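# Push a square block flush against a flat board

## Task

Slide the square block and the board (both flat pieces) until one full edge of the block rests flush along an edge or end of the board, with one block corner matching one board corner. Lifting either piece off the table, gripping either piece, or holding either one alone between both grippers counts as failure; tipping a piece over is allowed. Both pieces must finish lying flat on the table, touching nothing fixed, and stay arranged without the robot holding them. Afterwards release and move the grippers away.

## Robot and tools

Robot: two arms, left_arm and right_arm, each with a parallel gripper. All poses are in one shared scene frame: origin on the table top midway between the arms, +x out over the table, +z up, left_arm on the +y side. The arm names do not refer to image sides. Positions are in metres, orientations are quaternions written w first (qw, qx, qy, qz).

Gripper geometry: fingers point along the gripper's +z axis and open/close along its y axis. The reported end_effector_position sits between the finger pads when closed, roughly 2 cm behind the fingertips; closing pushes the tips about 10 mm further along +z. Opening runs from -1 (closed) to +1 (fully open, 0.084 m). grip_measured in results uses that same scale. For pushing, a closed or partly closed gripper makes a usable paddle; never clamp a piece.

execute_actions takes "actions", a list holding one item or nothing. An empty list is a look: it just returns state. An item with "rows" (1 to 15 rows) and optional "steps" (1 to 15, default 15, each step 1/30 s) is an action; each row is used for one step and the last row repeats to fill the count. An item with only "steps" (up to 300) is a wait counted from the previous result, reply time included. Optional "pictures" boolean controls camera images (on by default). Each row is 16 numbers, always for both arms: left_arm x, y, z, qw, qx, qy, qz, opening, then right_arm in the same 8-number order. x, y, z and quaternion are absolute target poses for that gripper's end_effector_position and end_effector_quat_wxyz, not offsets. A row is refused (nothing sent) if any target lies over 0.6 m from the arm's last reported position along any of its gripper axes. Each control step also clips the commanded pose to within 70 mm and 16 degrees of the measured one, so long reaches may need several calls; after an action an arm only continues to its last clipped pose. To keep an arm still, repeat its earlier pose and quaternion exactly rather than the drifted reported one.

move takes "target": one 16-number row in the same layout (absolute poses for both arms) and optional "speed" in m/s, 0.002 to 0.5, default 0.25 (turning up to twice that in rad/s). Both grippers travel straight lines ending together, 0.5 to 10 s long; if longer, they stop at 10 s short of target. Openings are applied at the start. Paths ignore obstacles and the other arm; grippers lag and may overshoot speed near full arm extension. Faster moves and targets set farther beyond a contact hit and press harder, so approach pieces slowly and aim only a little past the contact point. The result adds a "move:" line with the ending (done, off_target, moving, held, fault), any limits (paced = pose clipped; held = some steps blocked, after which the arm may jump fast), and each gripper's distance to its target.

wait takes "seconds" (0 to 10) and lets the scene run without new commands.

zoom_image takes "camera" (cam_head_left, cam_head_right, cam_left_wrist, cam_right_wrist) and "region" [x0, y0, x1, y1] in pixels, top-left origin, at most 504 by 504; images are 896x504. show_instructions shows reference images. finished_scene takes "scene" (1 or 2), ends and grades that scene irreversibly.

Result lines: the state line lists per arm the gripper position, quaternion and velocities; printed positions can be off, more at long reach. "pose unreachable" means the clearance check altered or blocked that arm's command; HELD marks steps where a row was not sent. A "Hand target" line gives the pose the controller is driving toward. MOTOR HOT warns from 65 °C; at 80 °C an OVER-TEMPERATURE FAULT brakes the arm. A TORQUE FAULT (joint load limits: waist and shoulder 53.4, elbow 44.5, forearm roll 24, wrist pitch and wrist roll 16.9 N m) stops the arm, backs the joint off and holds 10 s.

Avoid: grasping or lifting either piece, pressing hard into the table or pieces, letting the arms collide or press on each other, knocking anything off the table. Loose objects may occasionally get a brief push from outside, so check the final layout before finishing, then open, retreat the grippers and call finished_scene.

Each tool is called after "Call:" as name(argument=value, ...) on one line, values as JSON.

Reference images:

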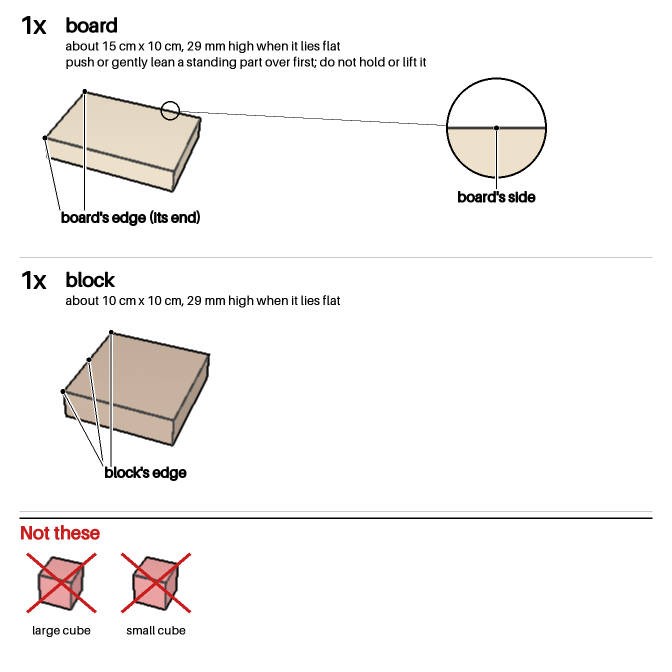

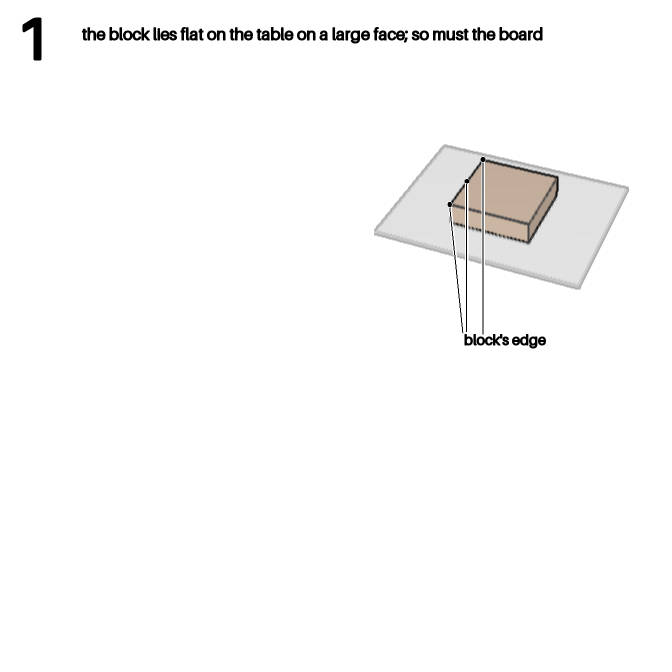

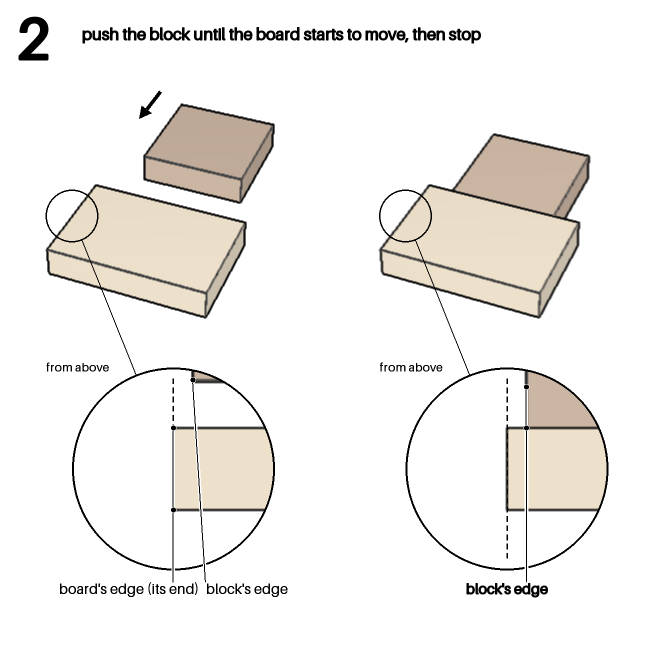

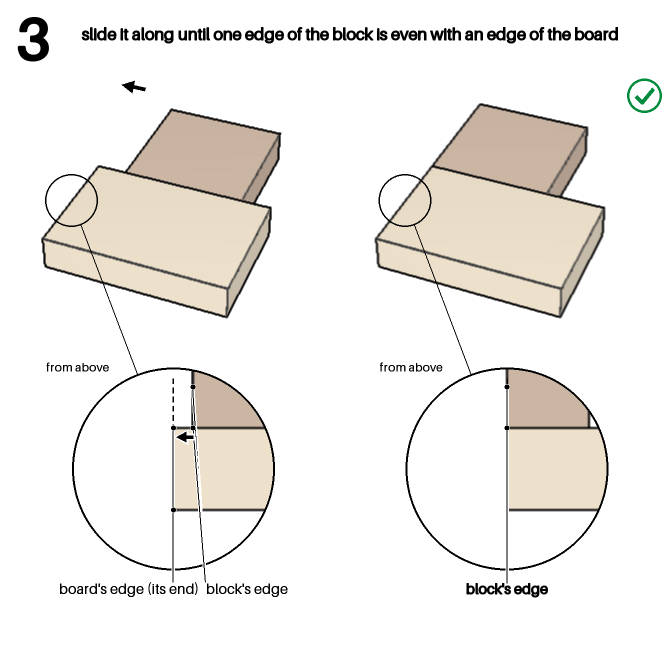

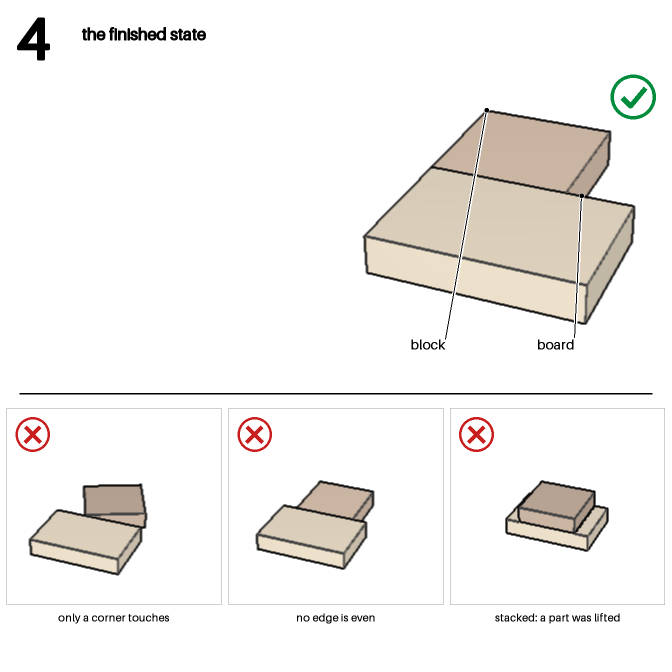

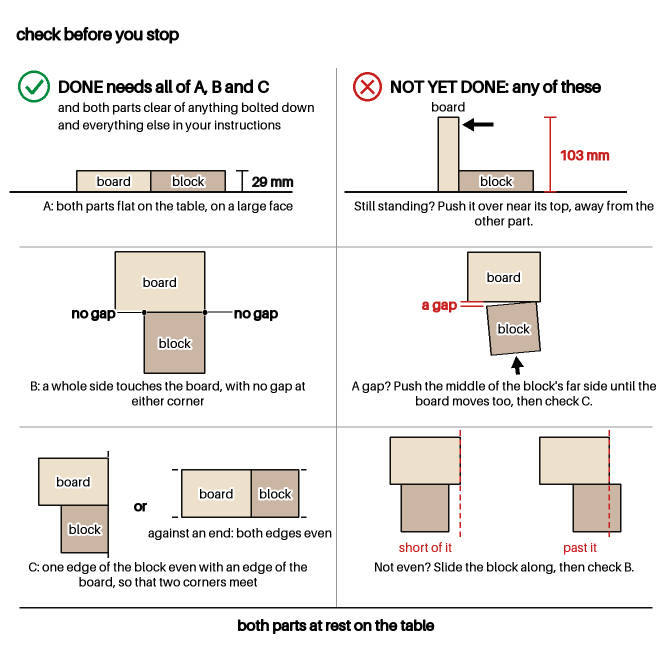

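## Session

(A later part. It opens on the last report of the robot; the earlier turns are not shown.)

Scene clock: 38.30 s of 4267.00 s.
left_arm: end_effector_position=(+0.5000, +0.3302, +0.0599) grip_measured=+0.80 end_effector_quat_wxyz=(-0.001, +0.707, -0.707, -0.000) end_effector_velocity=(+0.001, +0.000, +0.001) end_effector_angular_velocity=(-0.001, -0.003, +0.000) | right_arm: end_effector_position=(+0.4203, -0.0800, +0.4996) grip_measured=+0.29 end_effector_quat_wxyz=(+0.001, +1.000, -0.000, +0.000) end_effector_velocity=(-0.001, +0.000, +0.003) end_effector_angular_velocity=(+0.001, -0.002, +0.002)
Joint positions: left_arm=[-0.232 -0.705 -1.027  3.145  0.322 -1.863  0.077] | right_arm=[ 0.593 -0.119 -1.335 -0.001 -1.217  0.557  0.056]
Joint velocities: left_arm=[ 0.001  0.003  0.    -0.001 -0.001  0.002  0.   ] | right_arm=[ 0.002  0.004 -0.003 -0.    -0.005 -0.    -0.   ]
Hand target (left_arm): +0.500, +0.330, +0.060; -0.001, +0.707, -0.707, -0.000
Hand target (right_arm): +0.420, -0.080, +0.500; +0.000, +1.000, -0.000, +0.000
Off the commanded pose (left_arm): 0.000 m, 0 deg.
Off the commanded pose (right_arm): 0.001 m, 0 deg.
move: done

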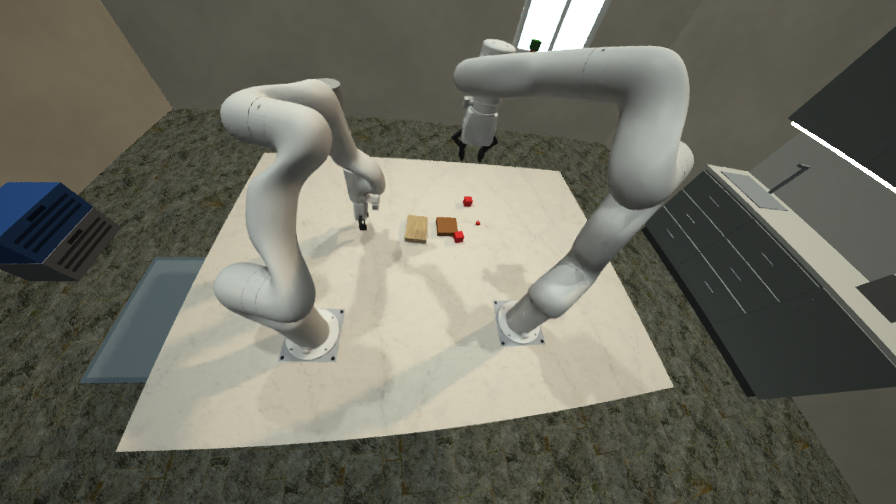

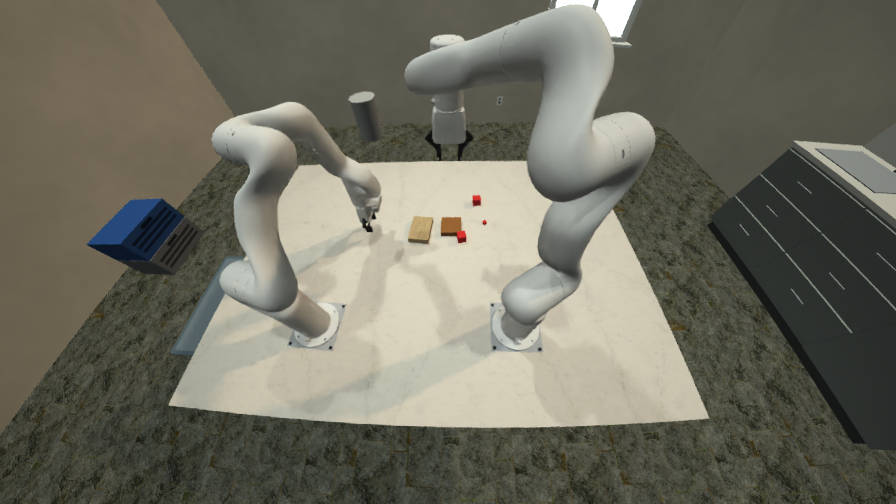

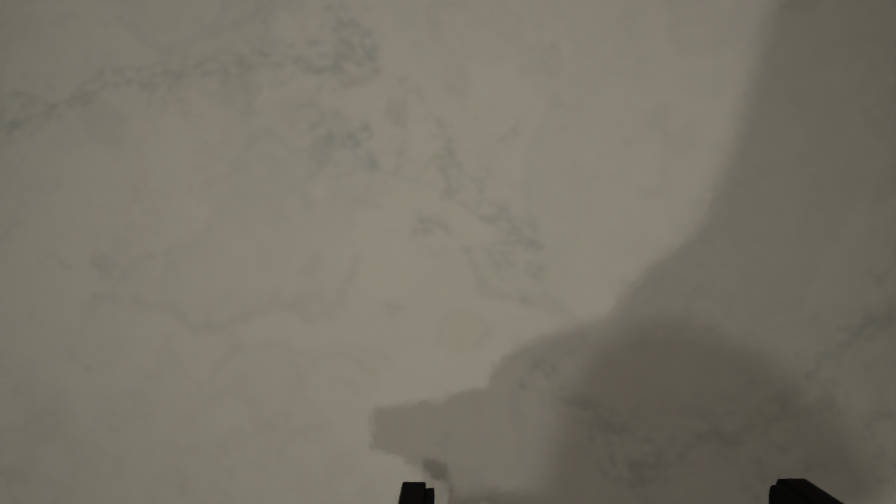

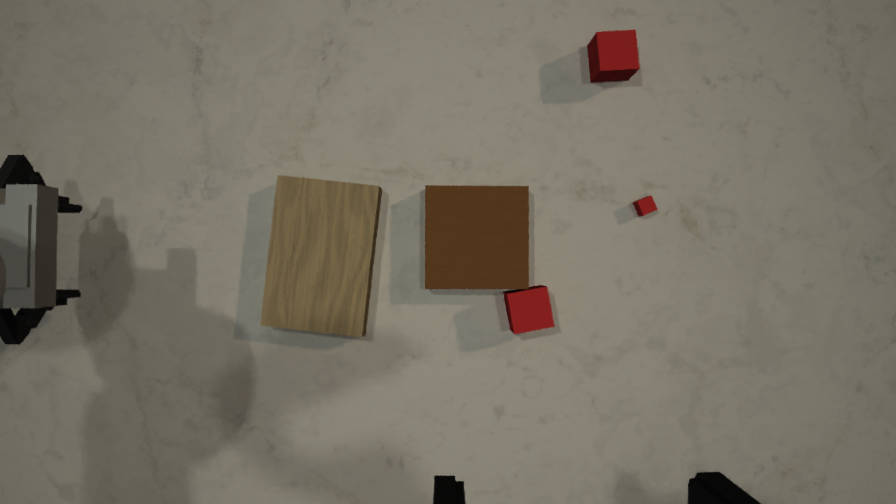

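Call:
move(target=[0.5,0.33,0.06,0,0.707,-0.707,0,0.8,0.522,-0.165,0.09,0,0.707,0.707,0,0.3])

Call:
move(target=[0.5,0.33,0.06,0,0.707,-0.707,0,0.8,0.522,-0.165,0.034,0,0.707,0.707,0,0.3], speed=0.08)

Call:
move(target=[0.5,0.33,0.06,0,0.707,-0.707,0,0.8,0.522,-0.07,0.034,0,0.707,0.707,0,0.3], speed=0.03)

Call:
move(target=[0.5,0.33,0.06,0,0.707,-0.707,0,0.8,0.522,-0.09,0.3,0,0.707,0.707,0,0.3], speed=0.15)

Scene clock: 52.17 s of 4267.00 s.
left_arm: end_effector_position=(+0.5000, +0.3300, +0.0600) grip_measured=+0.80 end_effector_quat_wxyz=(-0.000, +0.707, -0.707, -0.000) end_effector_velocity=(-0.000, -0.001, +0.001) end_effector_angular_velocity=(-0.000, -0.001, -0.001) | right_arm: end_effector_position=(+0.5216, -0.1647, +0.0904) grip_measured=+0.29 end_effector_quat_wxyz=(-0.001, +0.707, +0.707, +0.000) end_effector_velocity=(+0.000, -0.001, -0.002) end_effector_angular_velocity=(+0.003, +0.002, +0.009)
Joint positions: left_arm=[-0.232 -0.705 -1.028  3.142  0.323 -1.859  0.077] | right_arm=[ 0.364 -0.685 -1.093  0.003 -0.409 -1.248  0.056]
Joint velocities: left_arm=[-0.001  0.002  0.001 -0.    -0.     0.001 -0.   ] | right_arm=[-0.003 -0.005 -0.002  0.009  0.003 -0.02  -0.   ]
Hand target (left_arm): +0.500, +0.330, +0.060; -0.000, +0.707, -0.707, -0.000
Hand target (right_arm): +0.522, -0.165, +0.090; -0.001, +0.707, +0.707, +0.000
Off the commanded pose (left_arm): 0.000 m, 0 deg.
Off the commanded pose (right_arm): 0.001 m, 0 deg.
After step 90, 7.20 s passed at rest.
move: done

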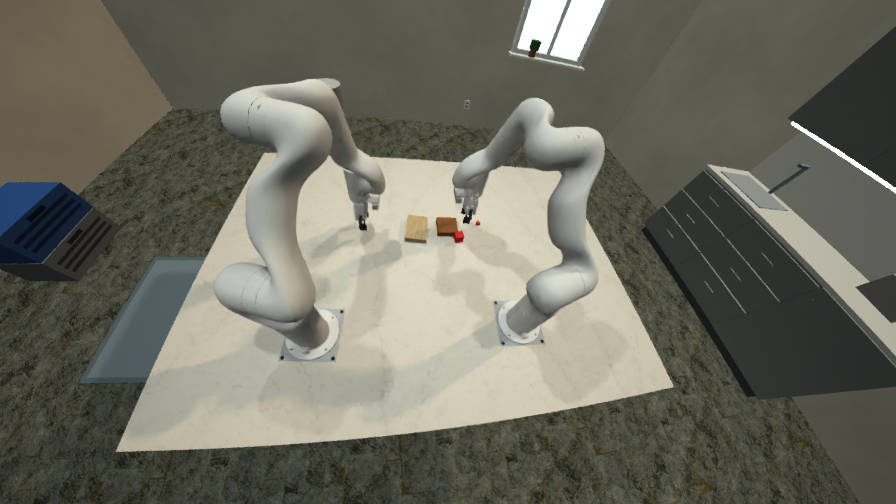

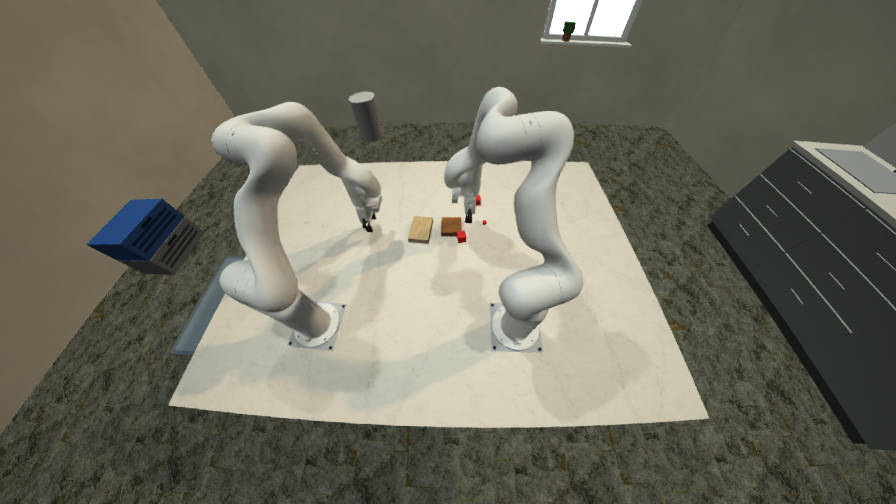

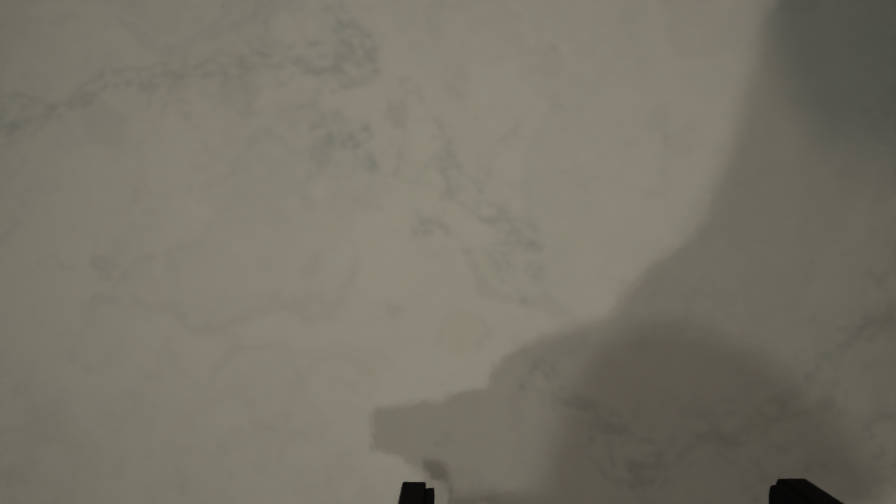

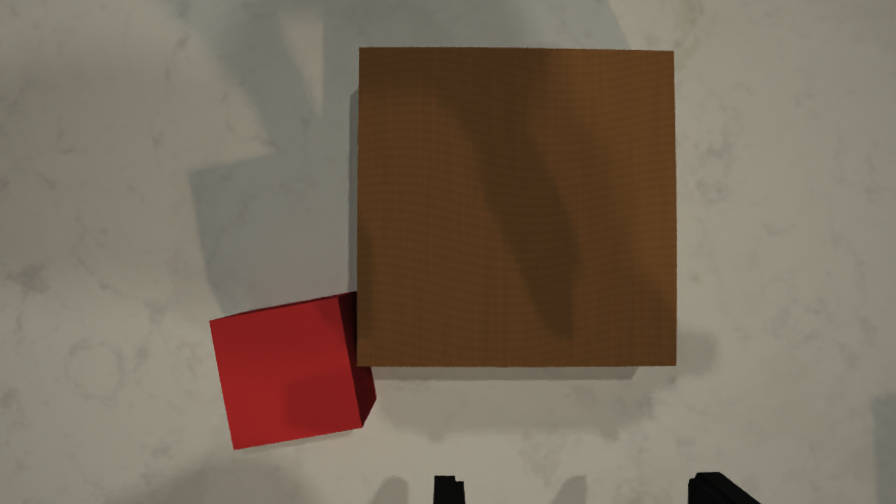

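Scene clock: 53.30 s of 4267.00 s.
left_arm: end_effector_position=(+0.5000, +0.3300, +0.0600) grip_measured=+0.80 end_effector_quat_wxyz=(-0.000, +0.707, -0.707, +0.000) end_effector_velocity=(+0.001, -0.001, +0.000) end_effector_angular_velocity=(-0.001, -0.000, +0.001) | right_arm: end_effector_position=(+0.5221, -0.1649, +0.0343) grip_measured=+0.29 end_effector_quat_wxyz=(-0.000, +0.707, +0.707, +0.000) end_effector_velocity=(-0.000, +0.000, -0.002) end_effector_angular_velocity=(-0.000, +0.000, -0.000)
Joint positions: left_arm=[-0.232 -0.705 -1.028  3.142  0.323 -1.859  0.077] | right_arm=[ 0.363 -0.796 -1.113  0.001 -0.317 -1.246  0.056]
Joint velocities: left_arm=[-0.001 -0.    -0.002 -0.001  0.001 -0.    -0.   ] | right_arm=[ 0.    -0.005 -0.001 -0.     0.003  0.001  0.   ]
Hand target (left_arm): +0.500, +0.330, +0.060; -0.000, +0.707, -0.707, -0.000
Hand target (right_arm): +0.522, -0.165, +0.034; -0.000, +0.707, +0.707, +0.000
Off the commanded pose (left_arm): 0.000 m, 0 deg.
Off the commanded pose (right_arm): 0.000 m, 0 deg.
move: done

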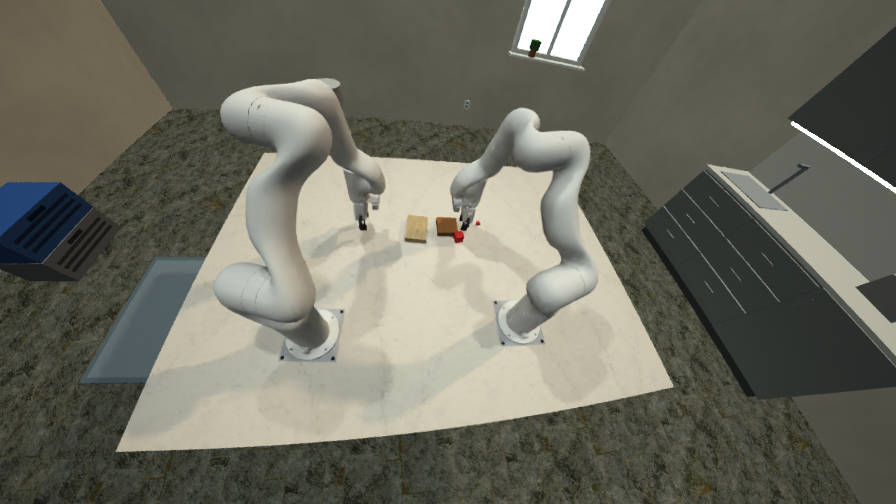

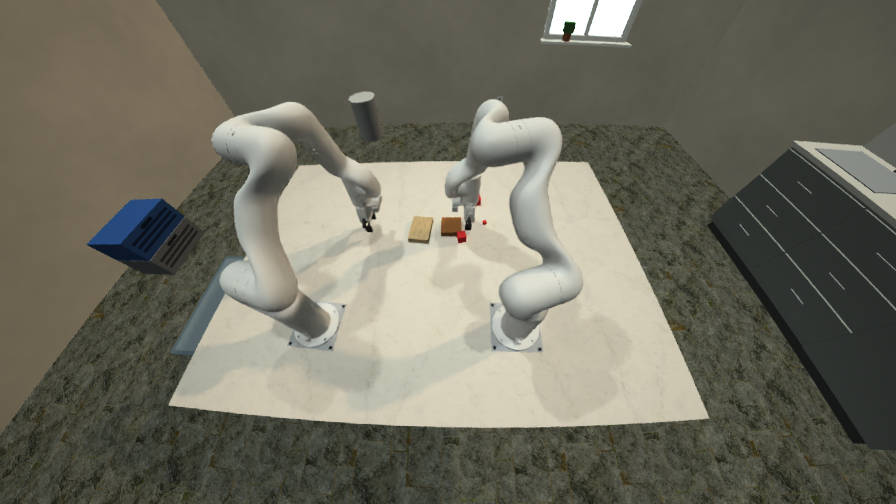

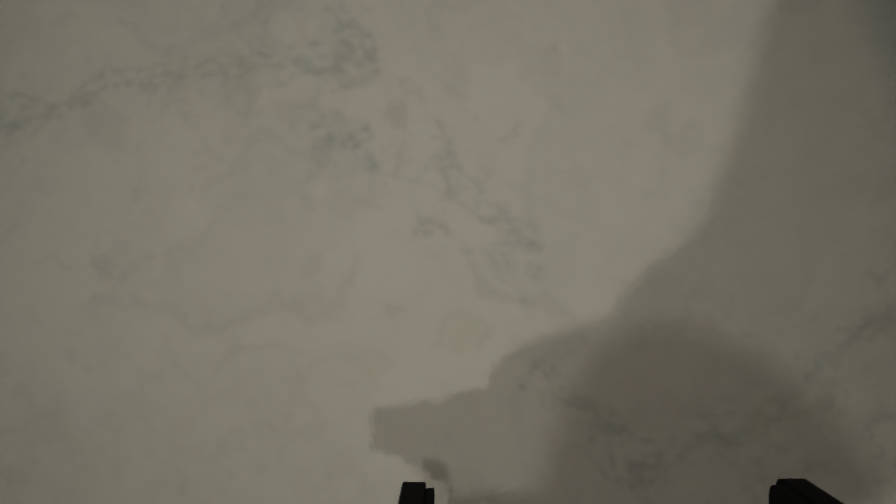

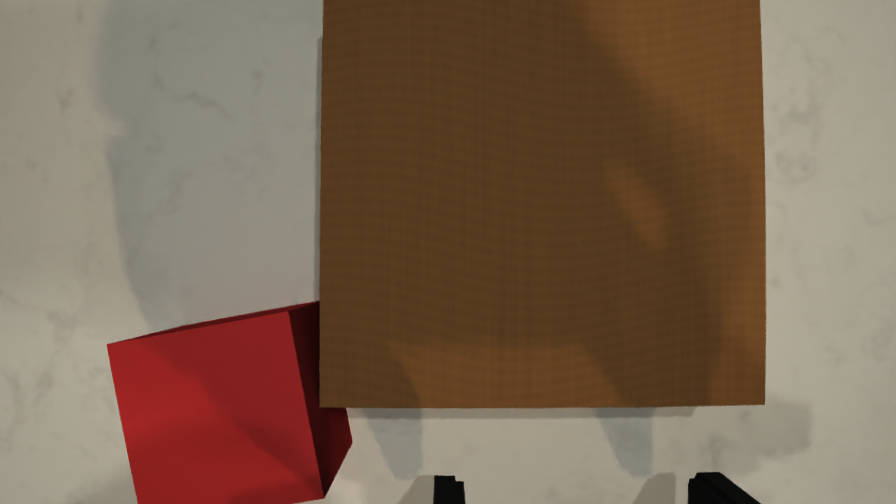

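Scene clock: 56.77 s of 4267.00 s.
left_arm: end_effector_position=(+0.5000, +0.3300, +0.0600) grip_measured=+0.80 end_effector_quat_wxyz=(-0.000, +0.707, -0.707, +0.000) end_effector_velocity=(+0.000, -0.000, +0.001) end_effector_angular_velocity=(-0.000, -0.000, -0.000) | right_arm: end_effector_position=(+0.5222, -0.0704, +0.0340) grip_measured=+0.29 end_effector_quat_wxyz=(+0.000, +0.707, +0.707, -0.000) end_effector_velocity=(+0.000, +0.001, -0.001) end_effector_angular_velocity=(-0.001, +0.002, -0.003)
Joint positions: left_arm=[-0.232 -0.705 -1.028  3.142  0.323 -1.859  0.077] | right_arm=[ 0.516 -0.857 -1.234 -0.002 -0.377 -1.091  0.056]
Joint velocities: left_arm=[-0.     0.001 -0.     0.     0.001 -0.     0.   ] | right_arm=[ 0.002 -0.003 -0.004 -0.001 -0.002  0.005  0.   ]
Hand target (left_arm): +0.500, +0.330, +0.060; -0.000, +0.707, -0.707, -0.000
Hand target (right_arm): +0.522, -0.070, +0.034; +0.000, +0.707, +0.707, -0.000
Off the commanded pose (left_arm): 0.000 m, 0 deg.
Off the commanded pose (right_arm): 0.000 m, 0 deg.
move: done

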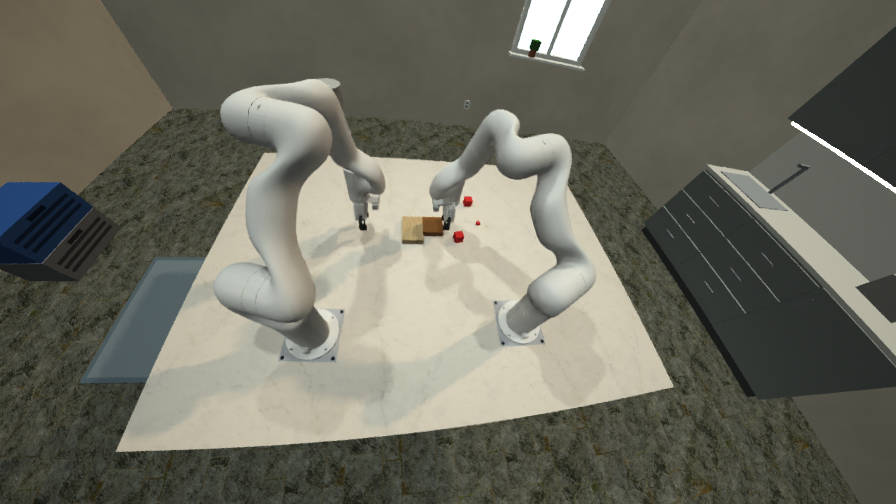

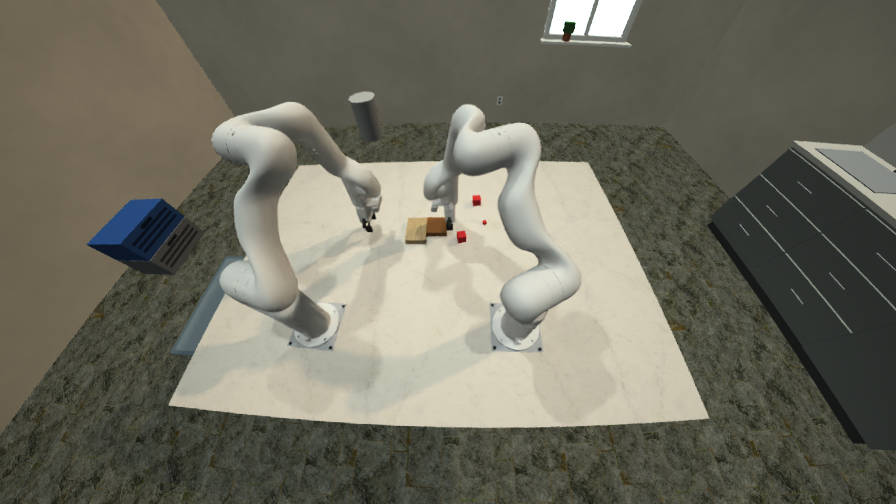

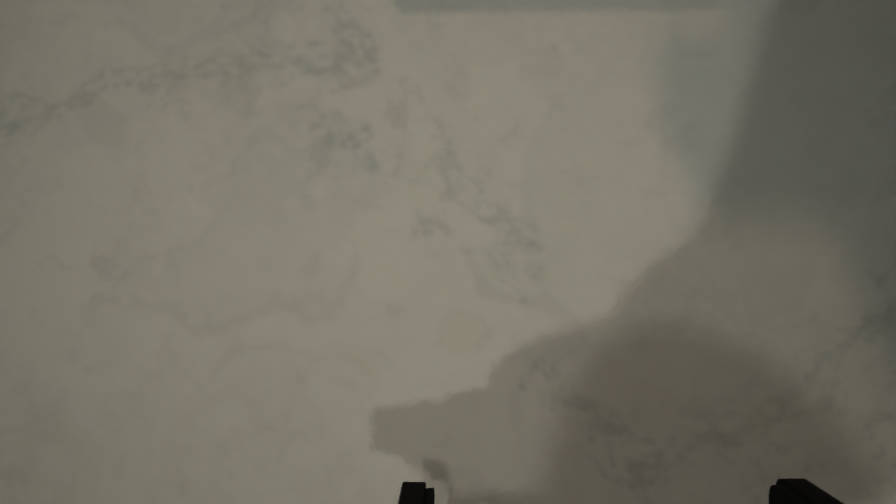

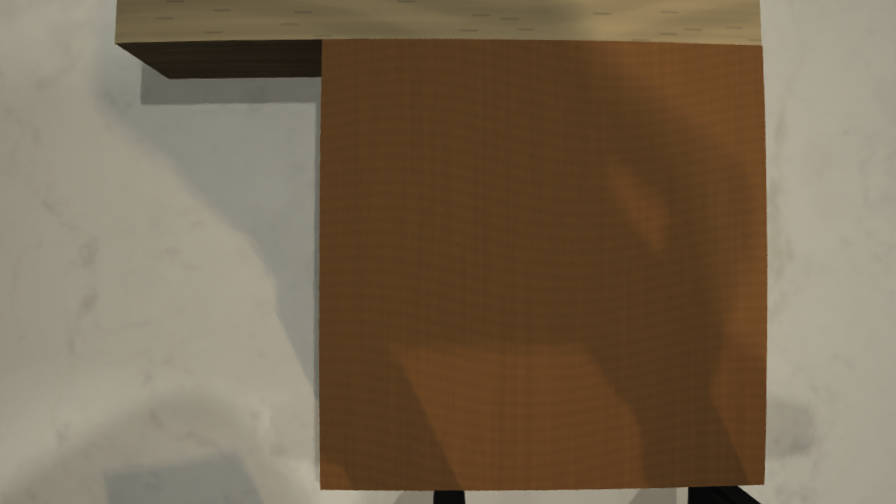

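Scene clock: 59.03 s of 4267.00 s.
left_arm: end_effector_position=(+0.5000, +0.3300, +0.0600) grip_measured=+0.80 end_effector_quat_wxyz=(-0.000, +0.707, -0.707, -0.000) end_effector_velocity=(-0.000, -0.000, -0.001) end_effector_angular_velocity=(+0.000, +0.001, -0.001) | right_arm: end_effector_position=(+0.5220, -0.0901, +0.2995) grip_measured=+0.29 end_effector_quat_wxyz=(+0.000, +0.707, +0.707, -0.000) end_effector_velocity=(+0.000, +0.000, +0.003) end_effector_angular_velocity=(+0.001, -0.001, +0.001)
Joint positions: left_arm=[-0.232 -0.705 -1.028  3.142  0.323 -1.859  0.077] | right_arm=[ 0.486 -0.437 -1.276 -0.001 -0.839 -1.122  0.056]
Joint velocities: left_arm=[-0.    -0.001 -0.001  0.001 -0.    -0.    -0.   ] | right_arm=[ 0.     0.003 -0.003  0.    -0.005 -0.001  0.   ]
Hand target (left_arm): +0.500, +0.330, +0.060; -0.000, +0.707, -0.707, -0.000
Hand target (right_arm): +0.522, -0.090, +0.300; +0.000, +0.707, +0.707, -0.000
Off the commanded pose (left_arm): 0.000 m, 0 deg.
Off the commanded pose (right_arm): 0.001 m, 0 deg.
move: done

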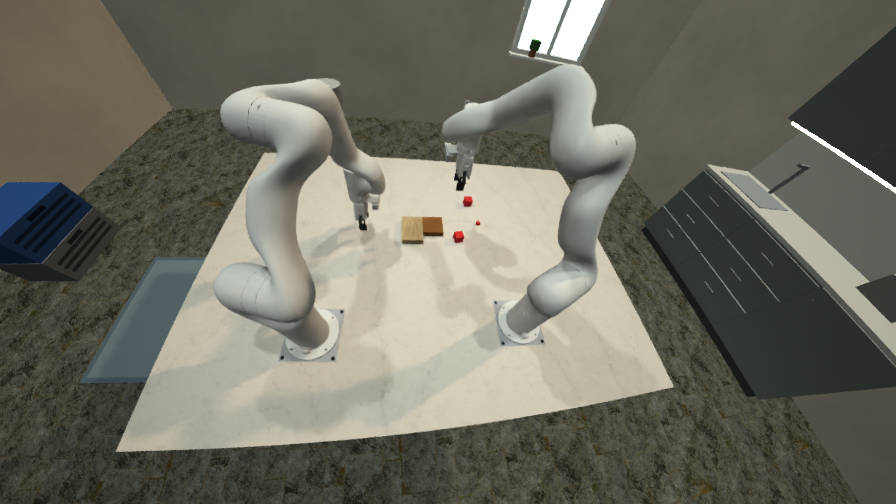

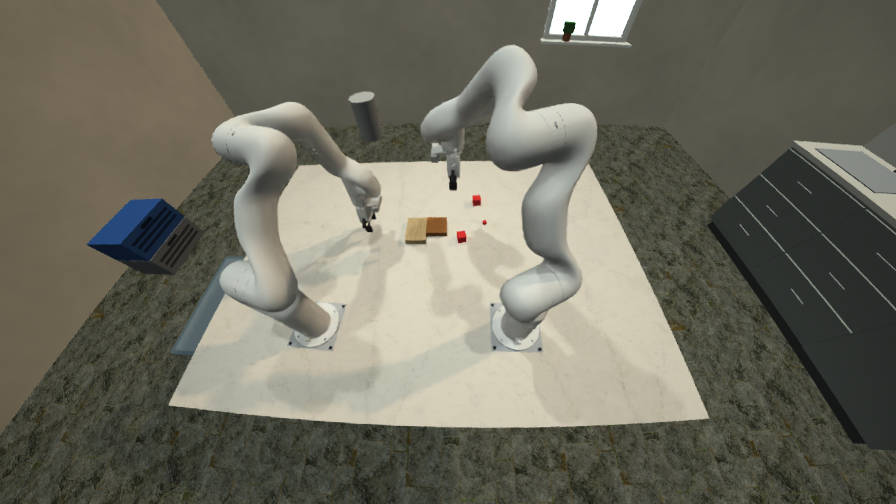

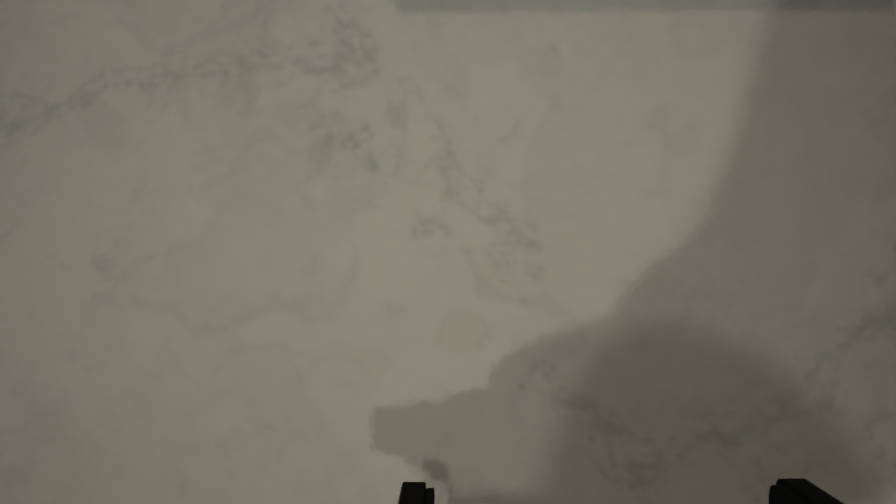

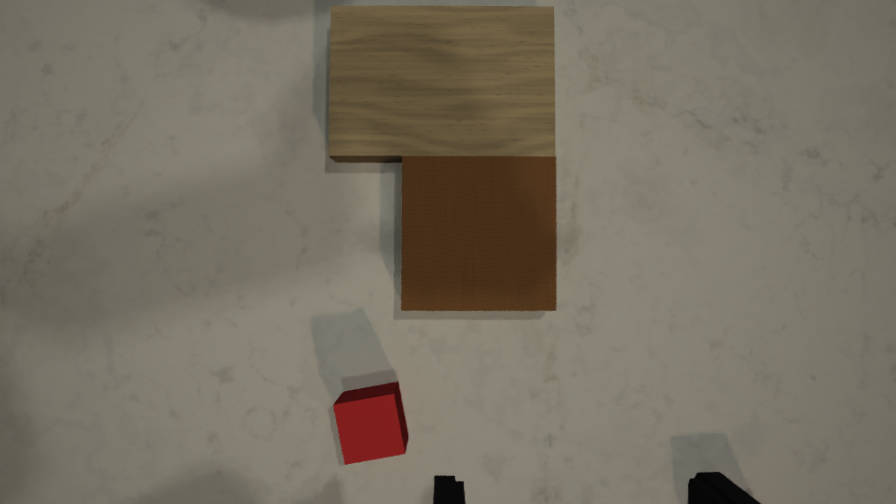

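Call:
finished_scene(scene=1)

The scene is finished: the task was done.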